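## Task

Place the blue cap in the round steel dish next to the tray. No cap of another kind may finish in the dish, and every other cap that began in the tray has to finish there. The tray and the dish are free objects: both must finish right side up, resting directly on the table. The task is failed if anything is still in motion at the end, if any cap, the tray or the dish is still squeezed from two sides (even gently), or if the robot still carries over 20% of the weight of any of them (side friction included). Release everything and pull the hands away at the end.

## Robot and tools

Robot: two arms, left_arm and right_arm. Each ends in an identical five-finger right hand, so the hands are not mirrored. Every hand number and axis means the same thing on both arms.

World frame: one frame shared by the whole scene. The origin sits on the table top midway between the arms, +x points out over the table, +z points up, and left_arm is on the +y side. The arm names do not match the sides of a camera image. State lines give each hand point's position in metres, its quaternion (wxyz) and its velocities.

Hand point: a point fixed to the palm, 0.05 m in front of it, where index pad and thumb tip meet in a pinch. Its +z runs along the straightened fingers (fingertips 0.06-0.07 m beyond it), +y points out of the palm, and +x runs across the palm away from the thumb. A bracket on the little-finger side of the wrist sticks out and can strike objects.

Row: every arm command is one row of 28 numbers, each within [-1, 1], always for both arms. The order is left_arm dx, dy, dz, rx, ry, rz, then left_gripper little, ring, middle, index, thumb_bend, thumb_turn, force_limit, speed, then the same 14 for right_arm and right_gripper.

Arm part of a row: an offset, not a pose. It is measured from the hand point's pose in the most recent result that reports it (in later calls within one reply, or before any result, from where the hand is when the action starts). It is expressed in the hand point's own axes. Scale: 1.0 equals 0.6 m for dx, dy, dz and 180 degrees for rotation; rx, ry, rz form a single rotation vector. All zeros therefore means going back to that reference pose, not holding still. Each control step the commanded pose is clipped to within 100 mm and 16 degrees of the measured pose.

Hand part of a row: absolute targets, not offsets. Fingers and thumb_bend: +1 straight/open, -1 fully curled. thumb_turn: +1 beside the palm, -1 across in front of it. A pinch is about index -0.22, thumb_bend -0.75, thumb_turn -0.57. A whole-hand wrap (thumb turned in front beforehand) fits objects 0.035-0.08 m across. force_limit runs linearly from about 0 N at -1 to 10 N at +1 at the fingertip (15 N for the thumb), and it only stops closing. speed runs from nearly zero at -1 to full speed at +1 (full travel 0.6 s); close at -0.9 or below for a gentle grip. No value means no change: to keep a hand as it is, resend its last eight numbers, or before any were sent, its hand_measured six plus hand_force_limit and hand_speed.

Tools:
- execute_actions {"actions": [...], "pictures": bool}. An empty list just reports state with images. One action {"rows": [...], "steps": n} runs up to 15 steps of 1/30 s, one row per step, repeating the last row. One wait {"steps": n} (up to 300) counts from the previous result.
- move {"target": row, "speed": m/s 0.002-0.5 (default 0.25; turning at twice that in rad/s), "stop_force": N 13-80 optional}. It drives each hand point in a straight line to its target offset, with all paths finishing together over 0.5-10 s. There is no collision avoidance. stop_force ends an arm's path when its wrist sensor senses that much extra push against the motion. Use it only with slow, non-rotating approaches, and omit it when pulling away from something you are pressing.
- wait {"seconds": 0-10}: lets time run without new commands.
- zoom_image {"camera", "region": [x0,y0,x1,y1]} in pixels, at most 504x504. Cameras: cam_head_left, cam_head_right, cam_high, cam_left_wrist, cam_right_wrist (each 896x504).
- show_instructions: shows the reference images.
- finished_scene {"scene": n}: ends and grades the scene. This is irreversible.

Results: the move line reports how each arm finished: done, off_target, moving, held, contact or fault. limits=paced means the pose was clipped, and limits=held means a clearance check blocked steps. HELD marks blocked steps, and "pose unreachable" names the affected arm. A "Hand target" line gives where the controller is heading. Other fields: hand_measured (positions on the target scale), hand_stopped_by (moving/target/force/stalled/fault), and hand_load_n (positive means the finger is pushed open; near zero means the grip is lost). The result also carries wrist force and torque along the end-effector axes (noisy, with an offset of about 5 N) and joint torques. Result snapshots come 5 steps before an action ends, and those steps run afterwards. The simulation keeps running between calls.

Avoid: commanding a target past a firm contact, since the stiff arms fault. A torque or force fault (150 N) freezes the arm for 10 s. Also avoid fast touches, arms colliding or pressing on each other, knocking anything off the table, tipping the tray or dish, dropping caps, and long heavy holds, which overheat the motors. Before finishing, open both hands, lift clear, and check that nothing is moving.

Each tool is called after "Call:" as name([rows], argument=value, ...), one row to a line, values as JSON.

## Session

Call:
execute_actions(actions=[])

Scene clock: 0.00 s of 7600.00 s.
left_arm: end_effector_position=(-0.1896, +0.9913, +0.6127) hand_measured=(+1.000, +1.000, +1.000, +1.000, +1.000, +1.000) hand_load_n=(+0.0, +0.0, +0.0, +0.0, +0.0, +0.0) hand_stopped_by=(target, target, target, target, target, target) hand_force_limit=0.00 hand_speed=-0.80 end_effector_quat_wxyz=(+0.043, +0.822, -0.567, -0.034) end_effector_velocity=(+0.000, -0.000, +0.000) end_effector_angular_velocity=(+0.001, -0.000, -0.000) | right_arm: end_effector_position=(+0.1381, -1.1087, +0.5103) hand_measured=(+1.000, +1.000, +1.000, +1.000, +1.000, +1.000) hand_load_n=(+0.0, +0.0, +0.0, +0.0, +0.0, +0.0) hand_stopped_by=(target, target, target, target, target, target) hand_force_limit=0.00 hand_speed=-0.80 end_effector_quat_wxyz=(-0.060, +0.674, +0.736, +0.015) end_effector_velocity=(-0.000, +0.000, +0.000) end_effector_angular_velocity=(+0.000, +0.001, -0.000)
Joint positions: left_arm=[ 1.44  -1.703  1.565  1.748  1.468 -1.996] | right_arm=[-1.962 -1.443  1.47   1.622  1.668 -1.968]
Joint velocities: left_arm=[-0.001 -0.001 -0.    -0.     0.    -0.   ] | right_arm=[-0.    -0.    -0.    -0.     0.001  0.   ]
Joint torques (N m, as the arm reports them, + toward a larger angle): no reading
Motor temperatures (°C, as the motors report them): left_arm=[32 33 33 38 38 37] | right_arm=[31 31 31 40 38 40]
Wrist force (N, on the end effector, along its own x y z axes, offset not removed): no reading
Wrist torque (N m, same axes, about the end effector's origin, offset not removed): no reading
Hand target (left_arm): -0.190, +0.991, +0.613; +0.043, +0.822, -0.567, -0.034
Hand target (right_arm): +0.138, -1.109, +0.510; -0.060, +0.674, +0.736, +0.015
camera_calibration (this result's frames):
cam_left_wrist: T_world_to_cam=[[-0.954943, -0.270712, 0.12165, 0.00901847], [-0.161675, 0.818227, 0.551693, -1.18473], [-0.248887, 0.507168, -0.825128, 0.0908111], [0, 0, 0, 1]] pos_world=[-0.160327, 0.925765, 0.727442]
cam_right_wrist: T_world_to_cam=[[0.999414, -0.00786432, -0.0333258, -0.140518], [0.00800871, -0.892584, 0.450809, -1.22092], [-0.0332914, -0.450812, -0.891998, 0.0904247], [0, 0, 0, 1]] pos_world=[0.153223, -1.05011, 0.626376]

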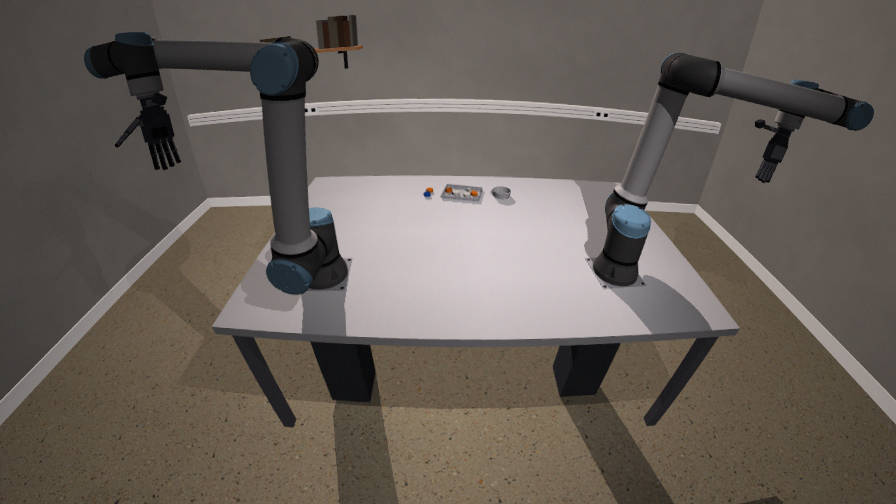

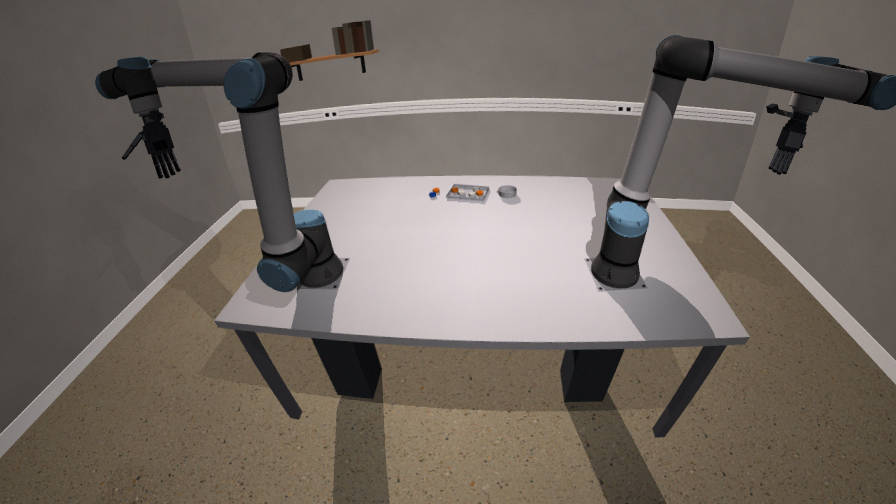

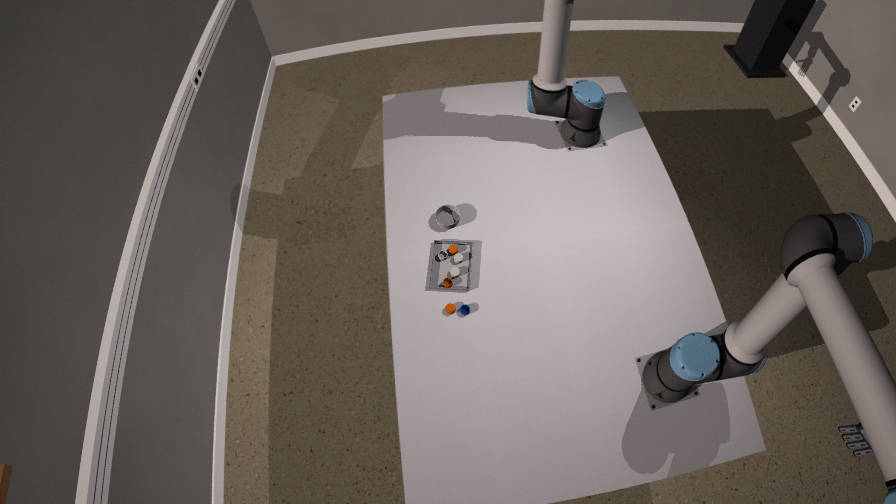

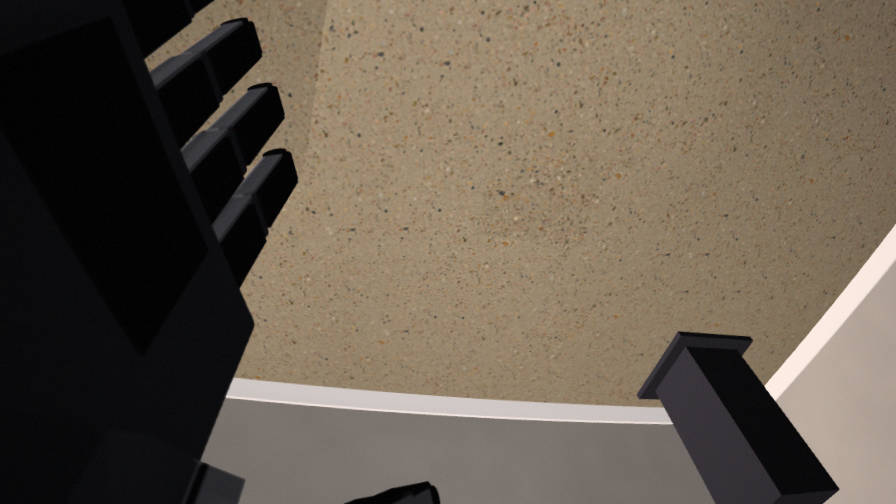

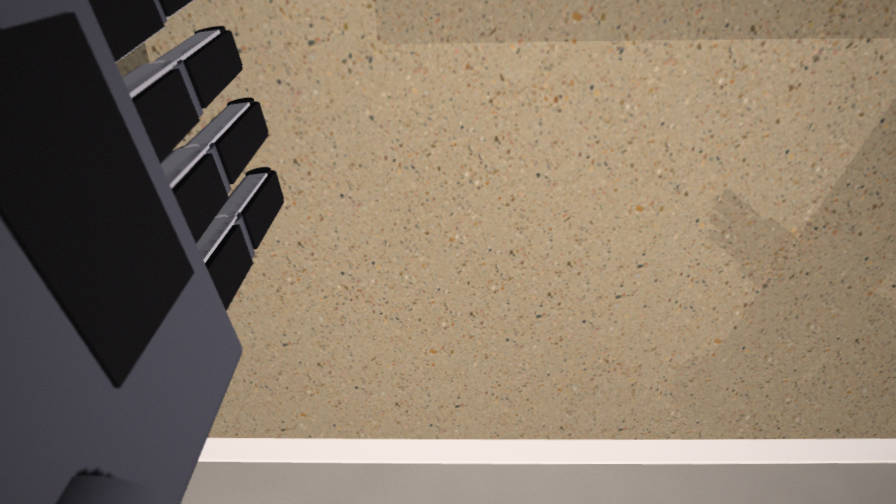

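Call:
move(target=[0,0,0,0,0,0,1,1,1,1,1,1,0,-0.8,0.888,0.947,0.478,0.213,0.265,0.472,-1,-1,-1,0.3,-0.3,-0.57,0,-0.3], speed=0.4)

Scene clock: 3.63 s of 7600.00 s.
left_arm: end_effector_position=(-0.1896, +0.9913, +0.6127) hand_measured=(+1.000, +1.000, +1.000, +1.000, +1.000, +1.000) hand_load_n=(+0.0, +0.0, +0.0, +0.0, +0.0, +0.0) hand_stopped_by=(target, target, target, target, target, target) hand_force_limit=0.00 hand_speed=-0.80 end_effector_quat_wxyz=(+0.043, +0.822, -0.567, -0.034) end_effector_velocity=(+0.001, +0.001, +0.000) end_effector_angular_velocity=(+0.001, -0.000, -0.002) | right_arm: end_effector_position=(+0.6374, -0.4980, +0.2511) hand_measured=(-1.000, -1.000, -1.000, +0.300, -0.300, -0.570) hand_load_n=(+0.0, +0.0, +0.0, +0.0, +0.0, +0.0) hand_stopped_by=(target, target, target, target, target, target) hand_force_limit=0.00 hand_speed=-0.30 end_effector_quat_wxyz=(-0.507, +0.862, +0.000, -0.001) end_effector_velocity=(+0.001, +0.001, -0.001) end_effector_angular_velocity=(-0.001, +0.001, -0.002)
Joint positions: left_arm=[ 1.44  -1.703  1.565  1.748  1.468 -1.996] | right_arm=[-0.627 -1.165  1.921  1.57   0.729  0.67 ]
Joint velocities: left_arm=[-0.002 -0.    -0.001 -0.    -0.     0.   ] | right_arm=[ 0.003  0.001 -0.002 -0.004 -0.002  0.008]
Joint torques (N m, as the arm reports them, + toward a larger angle): left_arm=[ -0.64 -26.65 -36.31   4.09  -0.89   0.39] | right_arm=[ 15.53 -38.64 -33.69   2.81  -3.27   4.93]
Motor temperatures (°C, as the motors report them): left_arm=[32 33 33 38 38 37] | right_arm=[31 31 31 40 38 40]
Wrist force (N, on the end effector, along its own x y z axes, offset not removed): left_arm=[2.4 3.7 1.2] | right_arm=[0.3 -0.4 -1.7]
Wrist torque (N m, same axes, about the end effector's origin, offset not removed): left_arm=[0.73 -0.46 0.46] | right_arm=[-0.01 0.21 -0.19]
Hand target (left_arm): -0.190, +0.991, +0.613; +0.043, +0.822, -0.567, -0.034
Hand target (right_arm): +0.637, -0.498, +0.251; -0.507, +0.862, -0.000, -0.001
Off the commanded pose (left_arm): 0.000 m, 0 deg.
Off the commanded pose (right_arm): 0.001 m, 0 deg.
Kept back: nothing.
move: done
camera_calibration (this result's frames):
cam_left_wrist: T_world_to_cam=[[-0.954943, -0.270712, 0.12165, 0.00901853], [-0.161675, 0.818227, 0.551693, -1.18473], [-0.248887, 0.507168, -0.825128, 0.0908109], [0, 0, 0, 1]] pos_world=[-0.160327, 0.925765, 0.727442]
cam_right_wrist: T_world_to_cam=[[-0.096706, -0.514234, -0.85218, 0.00882024], [-0.834688, -0.424484, 0.350869, 0.23236], [-0.542166, 0.745236, -0.388175, 0.944565], [0, 0, 0, 1]] pos_world=[0.706912, -0.600755, 0.292645]

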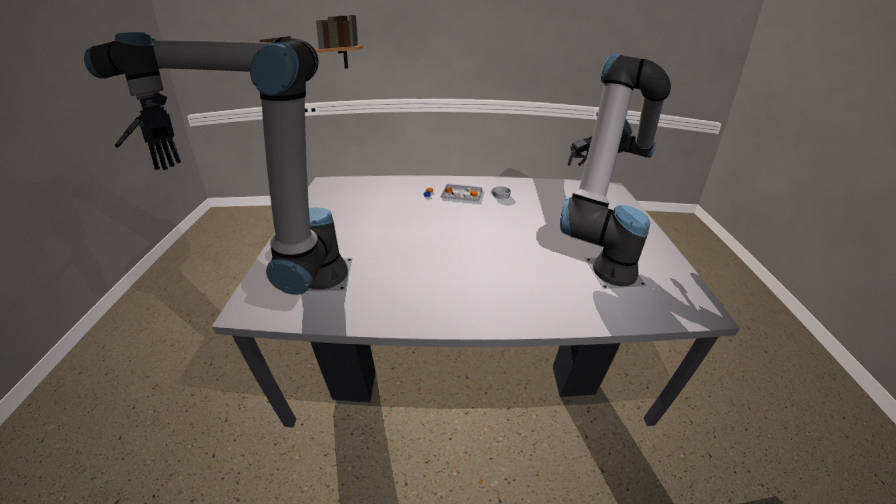

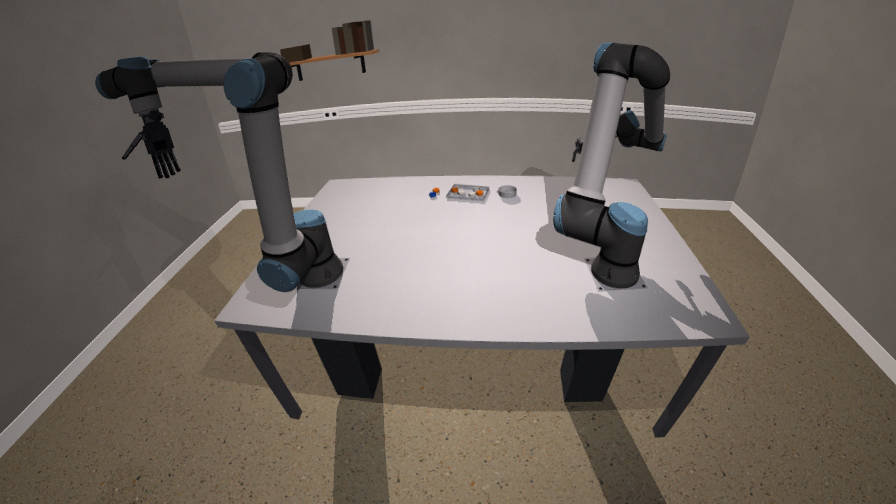

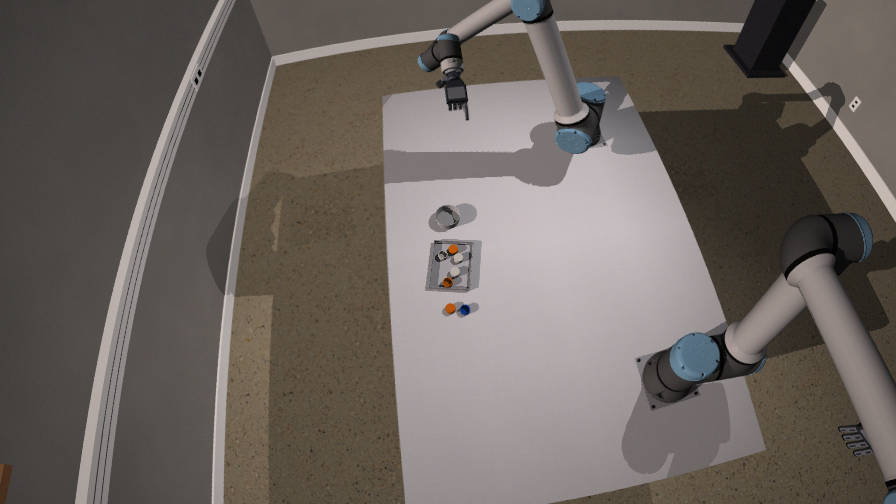

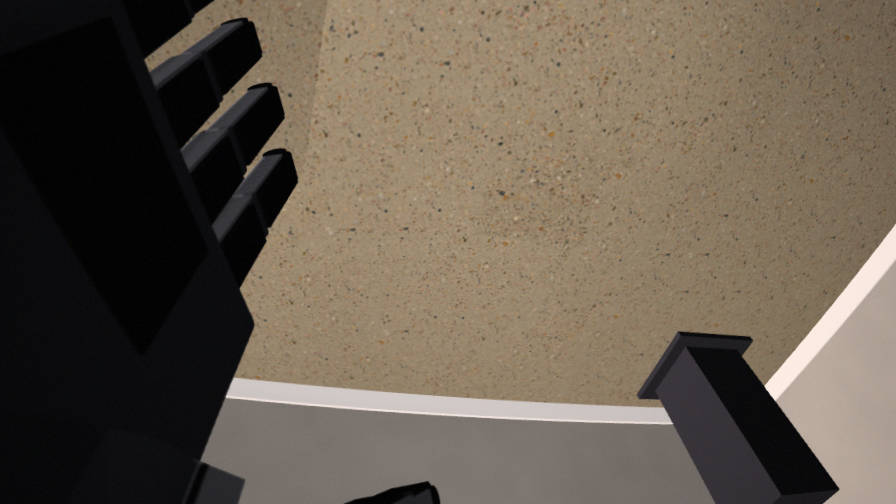

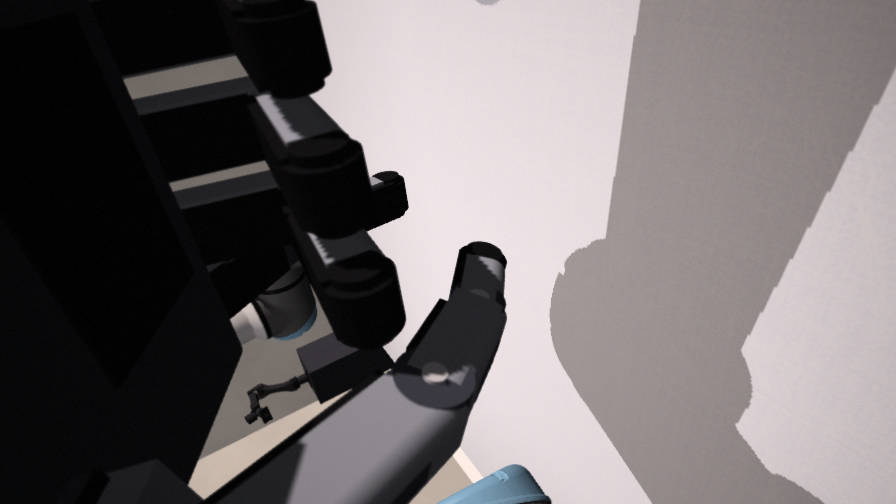

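Call:
move(target=[0,0,0,0,0,0,1,1,1,1,1,1,0,-0.8,0.185,-0.256,0.906,0,0,0,-1,-1,-1,0.3,-0.3,-0.57,0,-0.3], speed=0.4)

Call:
move(target=[0,0,0,0,0,0,1,1,1,1,1,1,0,-0.8,0,-0.101,0.287,0,0,0,-1,-1,-1,0.3,-0.3,-0.57,0,-0.3], speed=0.25)

Scene clock: 5.93 s of 7600.00 s.
left_arm: end_effector_position=(-0.1896, +0.9913, +0.6127) hand_measured=(+1.000, +1.000, +1.000, +1.000, +1.000, +1.000) hand_load_n=(+0.0, +0.0, +0.0, +0.0, +0.0, +0.0) hand_stopped_by=(target, target, target, target, target, target) hand_force_limit=0.00 hand_speed=-0.80 end_effector_quat_wxyz=(+0.043, +0.822, -0.567, -0.034) end_effector_velocity=(-0.000, +0.000, -0.000) end_effector_angular_velocity=(-0.000, +0.000, +0.001) | right_arm: end_effector_position=(+0.7483, +0.0519, +0.1220) hand_measured=(-1.000, -1.000, -1.000, +0.300, -0.300, -0.570) hand_load_n=(+0.0, +0.0, +0.0, +0.0, +0.0, +0.0) hand_stopped_by=(target, target, target, target, target, target) hand_force_limit=0.00 hand_speed=-0.30 end_effector_quat_wxyz=(-0.507, +0.862, -0.000, -0.000) end_effector_velocity=(+0.000, +0.002, -0.001) end_effector_angular_velocity=(-0.001, -0.000, -0.002)
Joint positions: left_arm=[ 1.44  -1.703  1.565  1.748  1.468 -1.996] | right_arm=[ 0.228 -0.879  1.414  0.537  0.585  2.15 ]
Joint velocities: left_arm=[ 0.  0. -0.  0. -0. -0.] | right_arm=[ 0.002  0.001 -0.001 -0.004  0.003  0.006]
Joint torques (N m, as the arm reports them, + toward a larger angle): left_arm=[ -0.94 -27.78 -35.18   4.46  -0.57   0.49] | right_arm=[ 16.09 -66.03 -37.83   0.89   1.91   2.82]
Motor temperatures (°C, as the motors report them): left_arm=[32 33 33 38 38 37] | right_arm=[31 31 31 40 38 40]
Wrist force (N, on the end effector, along its own x y z axes, offset not removed): left_arm=[6.6 5.0 -4.7] | right_arm=[-1.5 -0.6 -1.3]
Wrist torque (N m, same axes, about the end effector's origin, offset not removed): left_arm=[1.36 -0.90 0.96] | right_arm=[-0.10 0.47 -0.36]
Hand target (left_arm): -0.190, +0.991, +0.613; +0.043, +0.822, -0.567, -0.034
Hand target (right_arm): +0.748, +0.052, +0.122; -0.507, +0.862, -0.000, -0.000
Off the commanded pose (left_arm): 0.000 m, 0 deg.
Off the commanded pose (right_arm): 0.001 m, 0 deg.
Kept back: nothing.
move: done
camera_calibration (this result's frames):
cam_left_wrist: T_world_to_cam=[[-0.954943, -0.270712, 0.12165, 0.00901872], [-0.161675, 0.818227, 0.551693, -1.18473], [-0.248887, 0.507168, -0.825128, 0.0908113], [0, 0, 0, 1]] pos_world=[-0.160327, 0.925765, 0.727442]
cam_right_wrist: T_world_to_cam=[[-0.0966914, -0.514143, -0.852237, 0.192225], [-0.835193, -0.423835, 0.350451, 0.604073], [-0.54139, 0.745668, -0.388427, 0.544225], [0, 0, 0, 1]] pos_world=[0.817742, -0.0509526, 0.163515]

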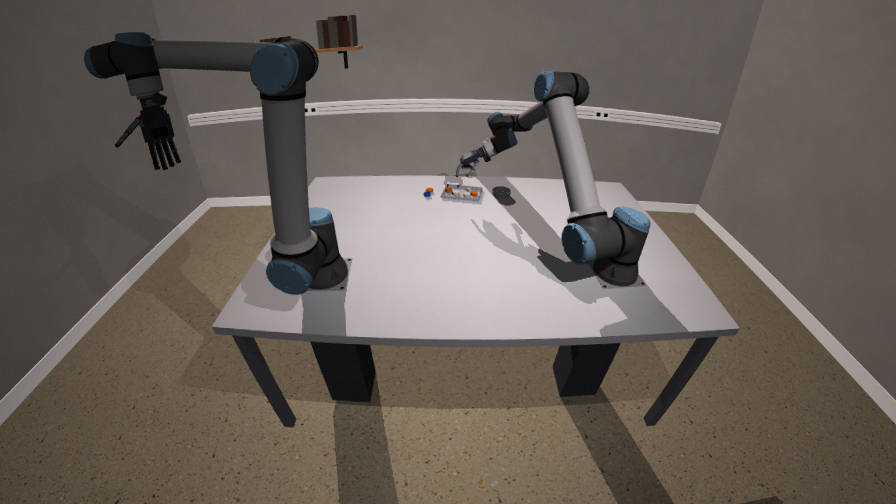

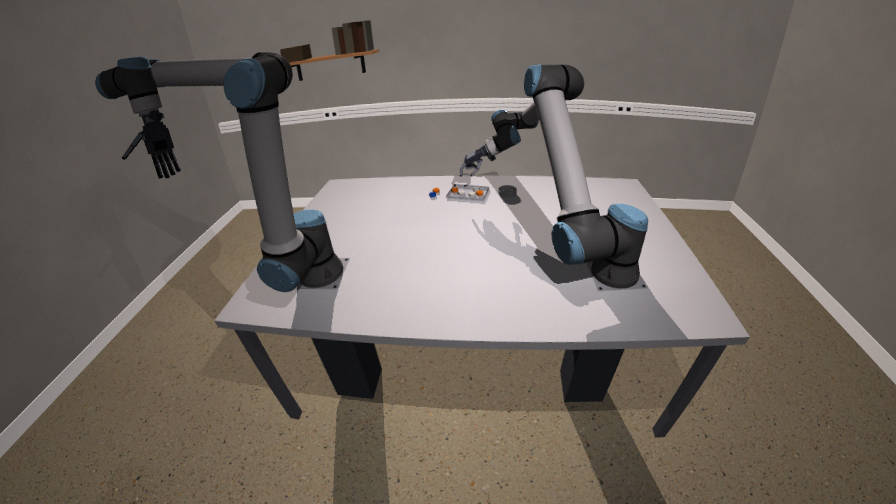

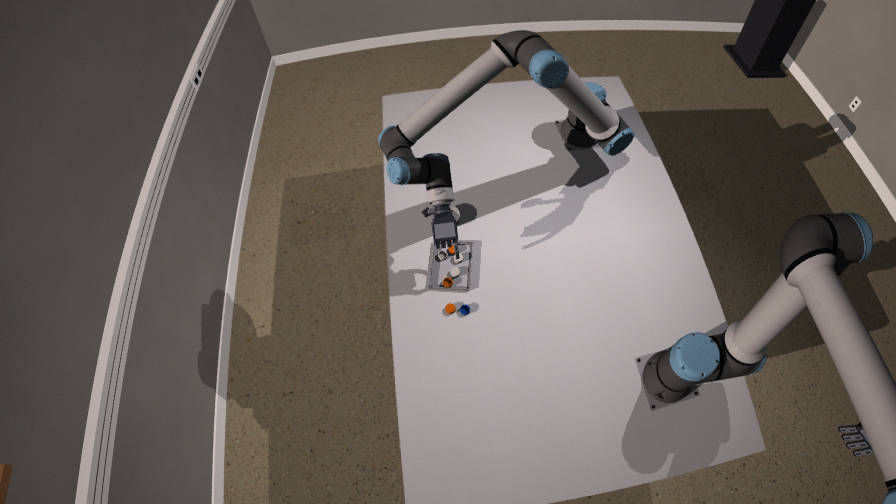

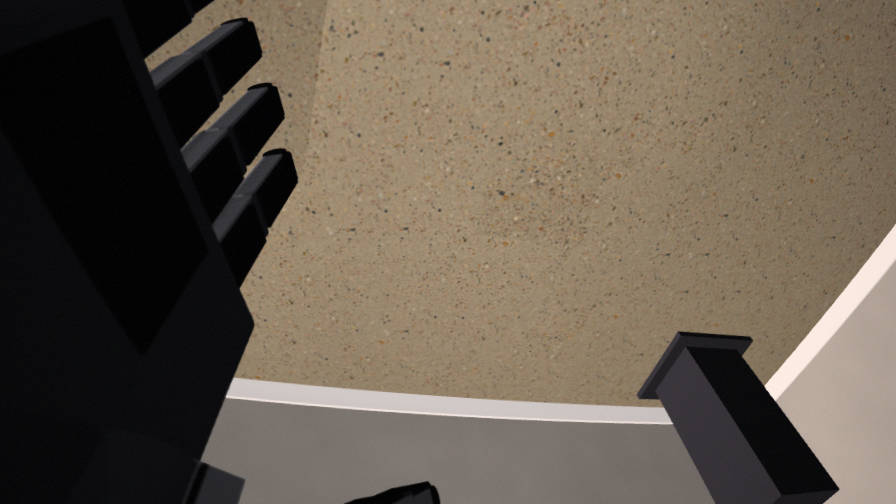

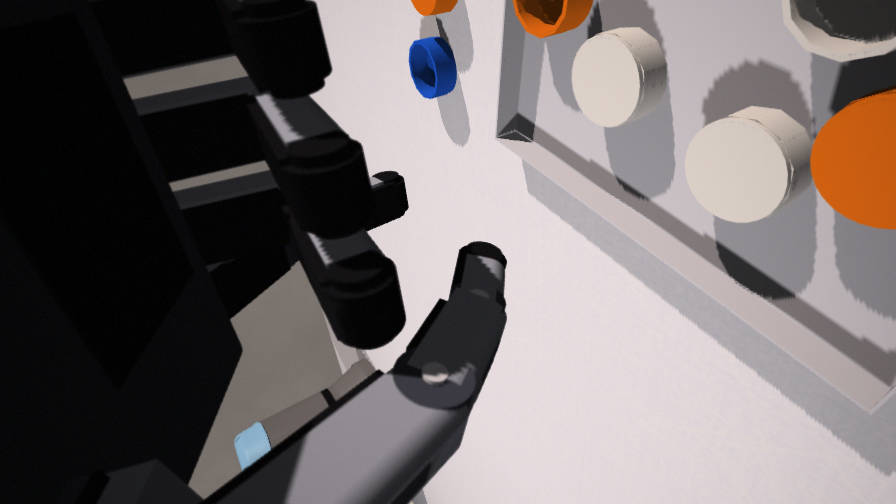

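Scene clock: 7.20 s of 7600.00 s.
left_arm: end_effector_position=(-0.1896, +0.9913, +0.6127) hand_measured=(+1.000, +1.000, +1.000, +1.000, +1.000, +1.000) hand_load_n=(+0.0, +0.0, +0.0, +0.0, +0.0, +0.0) hand_stopped_by=(target, target, target, target, target, target) hand_force_limit=0.00 hand_speed=-0.80 end_effector_quat_wxyz=(+0.043, +0.822, -0.567, -0.034) end_effector_velocity=(+0.000, +0.000, +0.000) end_effector_angular_velocity=(+0.000, -0.000, -0.001) | right_arm: end_effector_position=(+0.7482, +0.2318, +0.0915) hand_measured=(-1.000, -1.000, -1.000, +0.300, -0.300, -0.570) hand_load_n=(+0.0, +0.0, +0.0, +0.0, +0.0, +0.0) hand_stopped_by=(target, target, target, target, target, target) hand_force_limit=0.00 hand_speed=-0.30 end_effector_quat_wxyz=(-0.508, +0.862, -0.000, -0.000) end_effector_velocity=(-0.000, +0.002, -0.000) end_effector_angular_velocity=(-0.000, +0.001, +0.001)
Joint positions: left_arm=[ 1.44  -1.703  1.565  1.748  1.468 -1.996] | right_arm=[ 0.428 -0.735  1.167  0.42   0.7    2.424]
Joint velocities: left_arm=[-0.001  0.    -0.001  0.     0.     0.   ] | right_arm=[ 0.002  0.002 -0.004  0.001  0.001  0.002]
Joint torques (N m, as the arm reports them, + toward a larger angle): left_arm=[ -0.19 -26.04 -35.71   4.21  -0.79   0.64] | right_arm=[ 17.47 -70.59 -42.37   4.85   2.66   3.82]
Motor temperatures (°C, as the motors report them): left_arm=[32 33 33 38 38 37] | right_arm=[31 31 31 40 38 40]
Wrist force (N, on the end effector, along its own x y z axes, offset not removed): left_arm=[-1.1 0.9 -4.0] | right_arm=[-0.8 -1.7 -0.6]
Wrist torque (N m, same axes, about the end effector's origin, offset not removed): left_arm=[0.74 0.26 0.26] | right_arm=[-0.34 0.38 -0.38]
Hand target (left_arm): -0.190, +0.991, +0.613; +0.043, +0.822, -0.567, -0.034
Hand target (right_arm): +0.748, +0.232, +0.091; -0.508, +0.862, -0.000, -0.000
Off the commanded pose (left_arm): 0.000 m, 0 deg.
Off the commanded pose (right_arm): 0.000 m, 0 deg.
Kept back: nothing.
move: done
camera_calibration (this result's frames):
cam_left_wrist: T_world_to_cam=[[-0.954943, -0.270712, 0.12165, 0.00901882], [-0.161675, 0.818227, 0.551693, -1.18473], [-0.248887, 0.507168, -0.825128, 0.0908112], [0, 0, 0, 1]] pos_world=[-0.160327, 0.925765, 0.727442]
cam_right_wrist: T_world_to_cam=[[-0.0966801, -0.513938, -0.852362, 0.25872], [-0.835306, -0.423771, 0.350261, 0.691011], [-0.541219, 0.745846, -0.388325, 0.398024], [0, 0, 0, 1]] pos_world=[0.817637, 0.128932, 0.133052]

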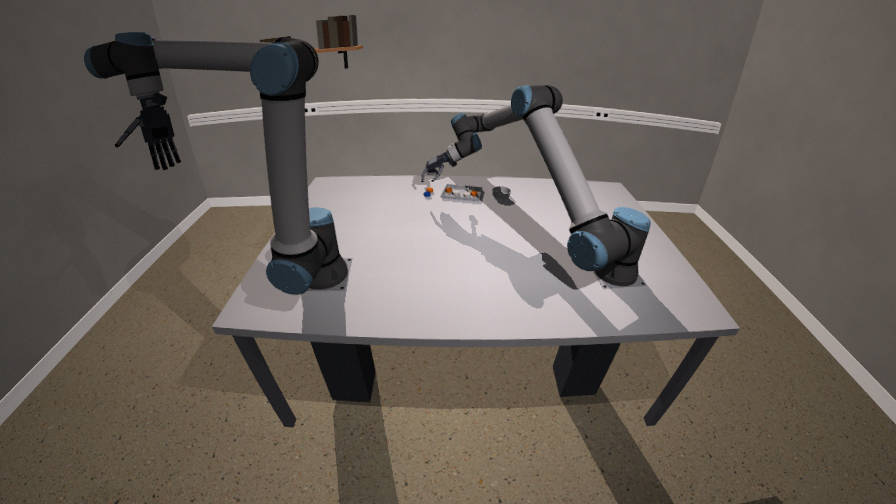

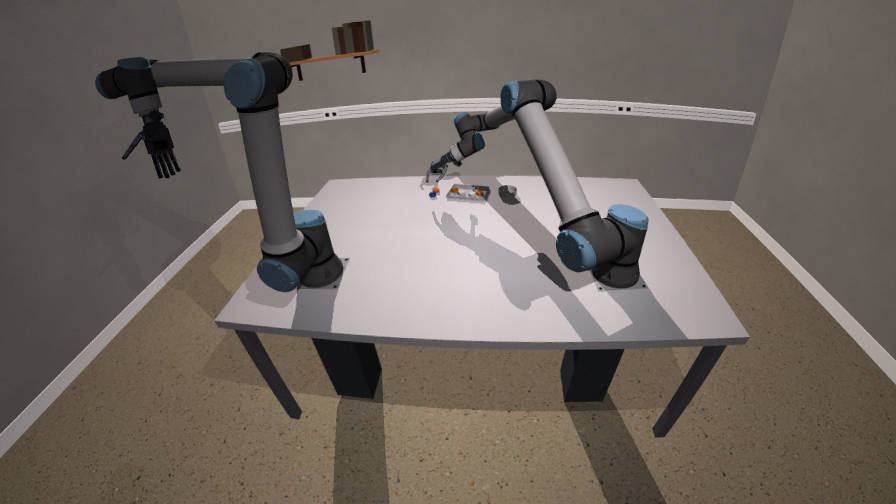

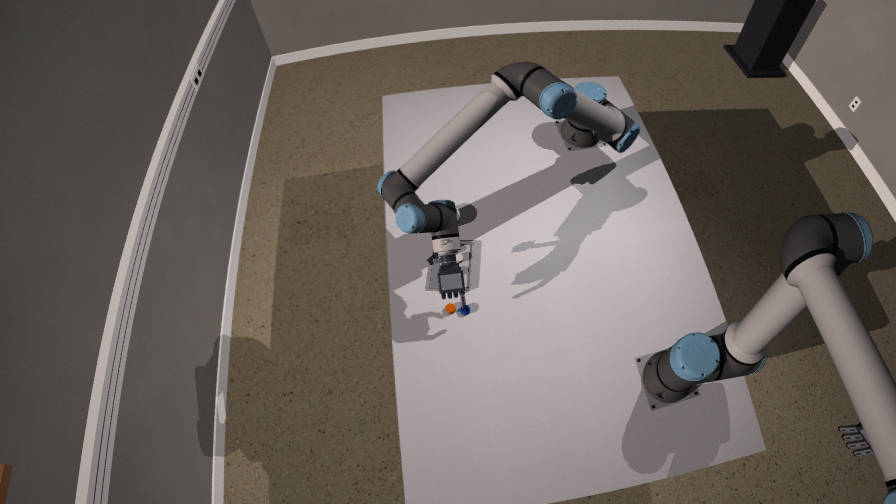

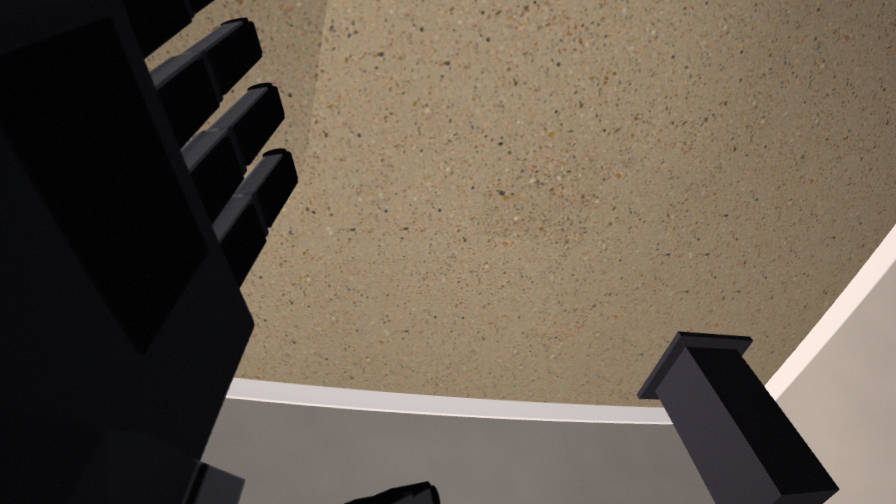

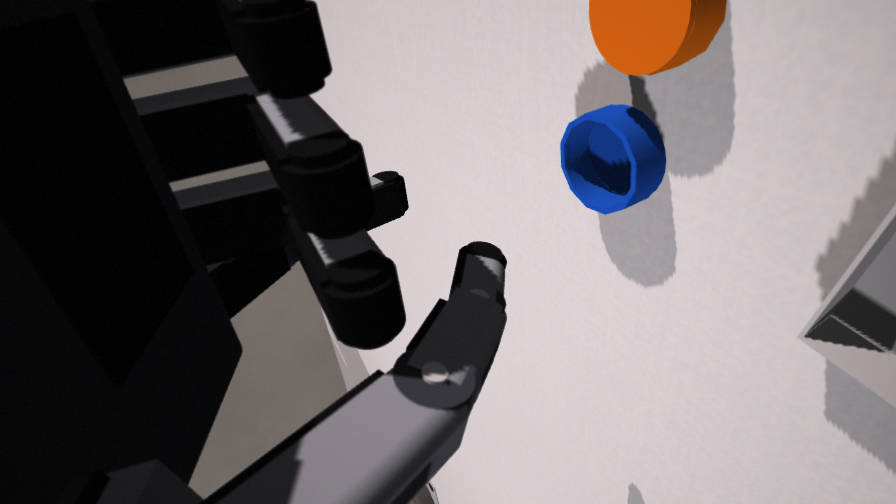

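Call:
move(target=[0,0,0,0,0,0,1,1,1,1,1,1,0,-0.8,0.002,0.0605,0.0336,0,0,0,-1,-1,-1,0.3,-0.3,-0.57,0,-0.3], speed=0.1)

Scene clock: 8.33 s of 7600.00 s.
left_arm: end_effector_position=(-0.1896, +0.9913, +0.6127) hand_measured=(+1.000, +1.000, +1.000, +1.000, +1.000, +1.000) hand_load_n=(+0.0, +0.0, +0.0, +0.0, +0.0, +0.0) hand_stopped_by=(target, target, target, target, target, target) hand_force_limit=0.00 hand_speed=-0.80 end_effector_quat_wxyz=(+0.043, +0.822, -0.567, -0.034) end_effector_velocity=(-0.001, -0.000, -0.000) end_effector_angular_velocity=(-0.000, +0.000, +0.002) | right_arm: end_effector_position=(+0.7494, +0.2319, +0.0501) hand_measured=(-1.000, -1.000, -1.000, +0.300, -0.300, -0.570) hand_load_n=(+0.0, +0.0, +0.0, +0.0, +0.0, +0.0) hand_stopped_by=(target, target, target, target, target, target) hand_force_limit=0.00 hand_speed=-0.30 end_effector_quat_wxyz=(-0.508, +0.862, -0.000, -0.000) end_effector_velocity=(-0.001, +0.001, -0.001) end_effector_angular_velocity=(+0.001, +0.000, +0.003)
Joint positions: left_arm=[ 1.44  -1.703  1.565  1.748  1.468 -1.996] | right_arm=[ 0.427 -0.701  1.183  0.371  0.7    2.423]
Joint velocities: left_arm=[ 0.002  0.     0.    -0.     0.    -0.001] | right_arm=[ 0.001  0.001  0.001 -0.002 -0.002 -0.001]
Joint torques (N m, as the arm reports them, + toward a larger angle): left_arm=[  0.77 -28.25 -34.97   4.13  -0.96   0.3 ] | right_arm=[-19.88 -81.27 -26.35   0.44  -3.78  -1.75]
Motor temperatures (°C, as the motors report them): left_arm=[32 33 33 38 38 37] | right_arm=[31 31 31 40 38 40]
Wrist force (N, on the end effector, along its own x y z axes, offset not removed): left_arm=[2.8 0.9 -9.3] | right_arm=[-1.4 -0.4 -2.3]
Wrist torque (N m, same axes, about the end effector's origin, offset not removed): left_arm=[1.05 -0.37 0.53] | right_arm=[-0.01 0.52 -0.37]
Hand target (left_arm): -0.190, +0.991, +0.613; +0.043, +0.822, -0.567, -0.034
Hand target (right_arm): +0.749, +0.232, +0.050; -0.508, +0.862, -0.000, -0.000
Off the commanded pose (left_arm): 0.000 m, 0 deg.
Off the commanded pose (right_arm): 0.000 m, 0 deg.
Kept back: nothing.
move: done
camera_calibration (this result's frames):
cam_left_wrist: T_world_to_cam=[[-0.954943, -0.270712, 0.12165, 0.00901854], [-0.161675, 0.818227, 0.551693, -1.18473], [-0.248887, 0.507168, -0.825128, 0.090811], [0, 0, 0, 1]] pos_world=[-0.160327, 0.925765, 0.727442]
cam_right_wrist: T_world_to_cam=[[-0.0965748, -0.513949, -0.852367, 0.223497], [-0.835303, -0.423829, 0.350196, 0.70651], [-0.541241, 0.745806, -0.388372, 0.382568], [0, 0, 0, 1]] pos_world=[0.818796, 0.128984, 0.0916632]

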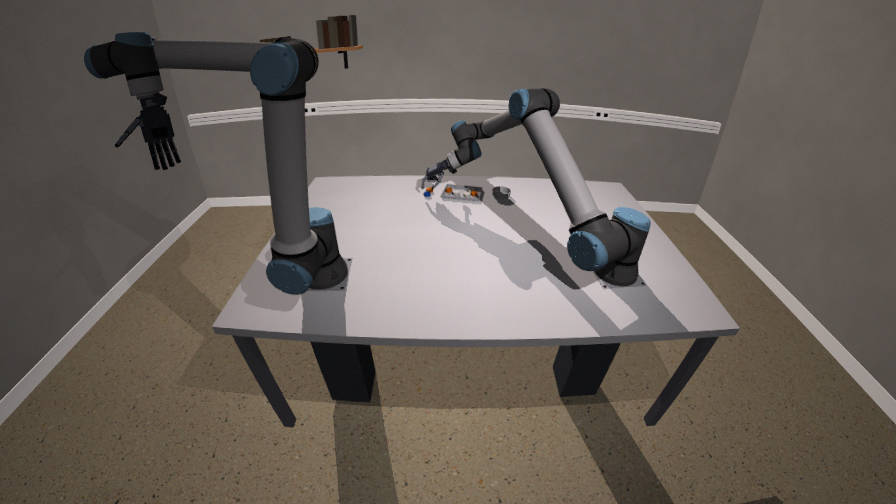

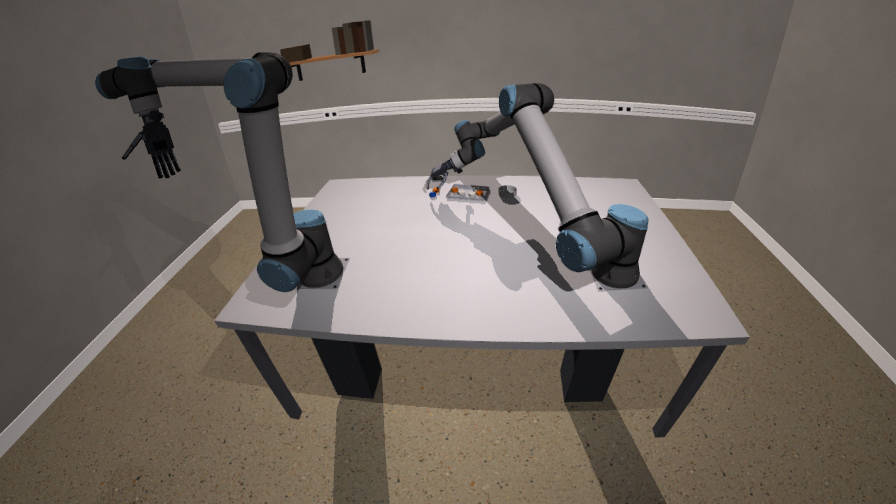

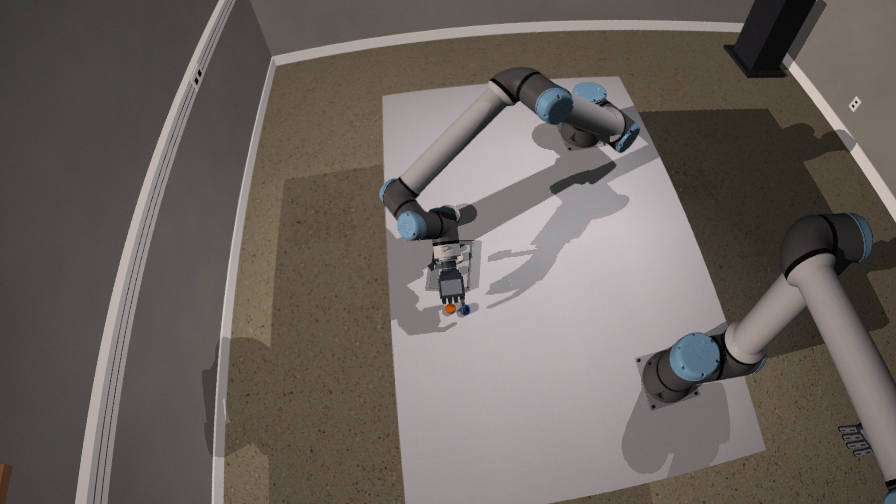

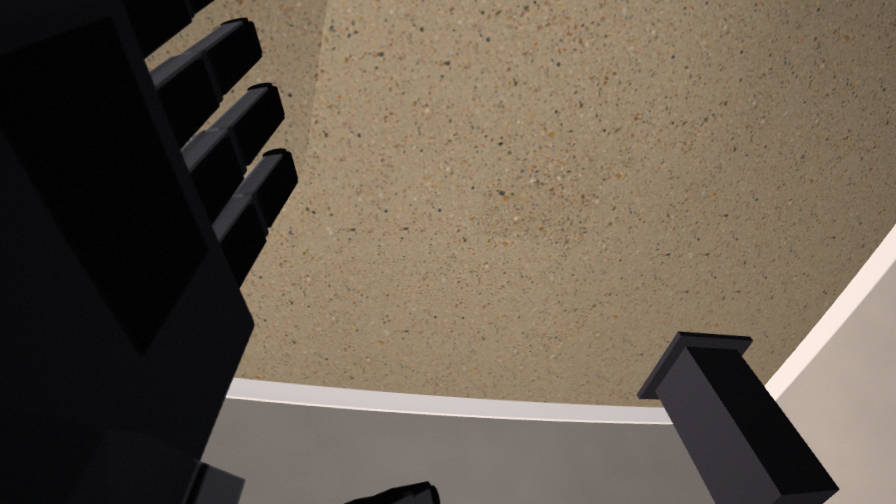

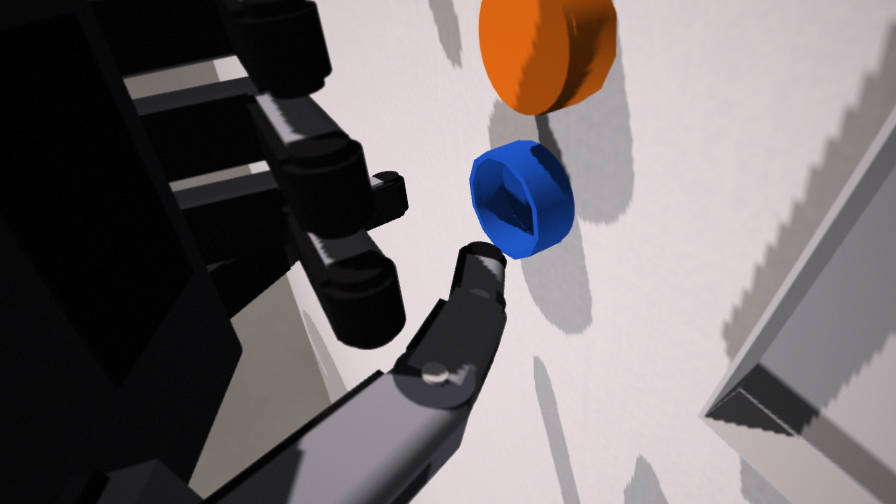

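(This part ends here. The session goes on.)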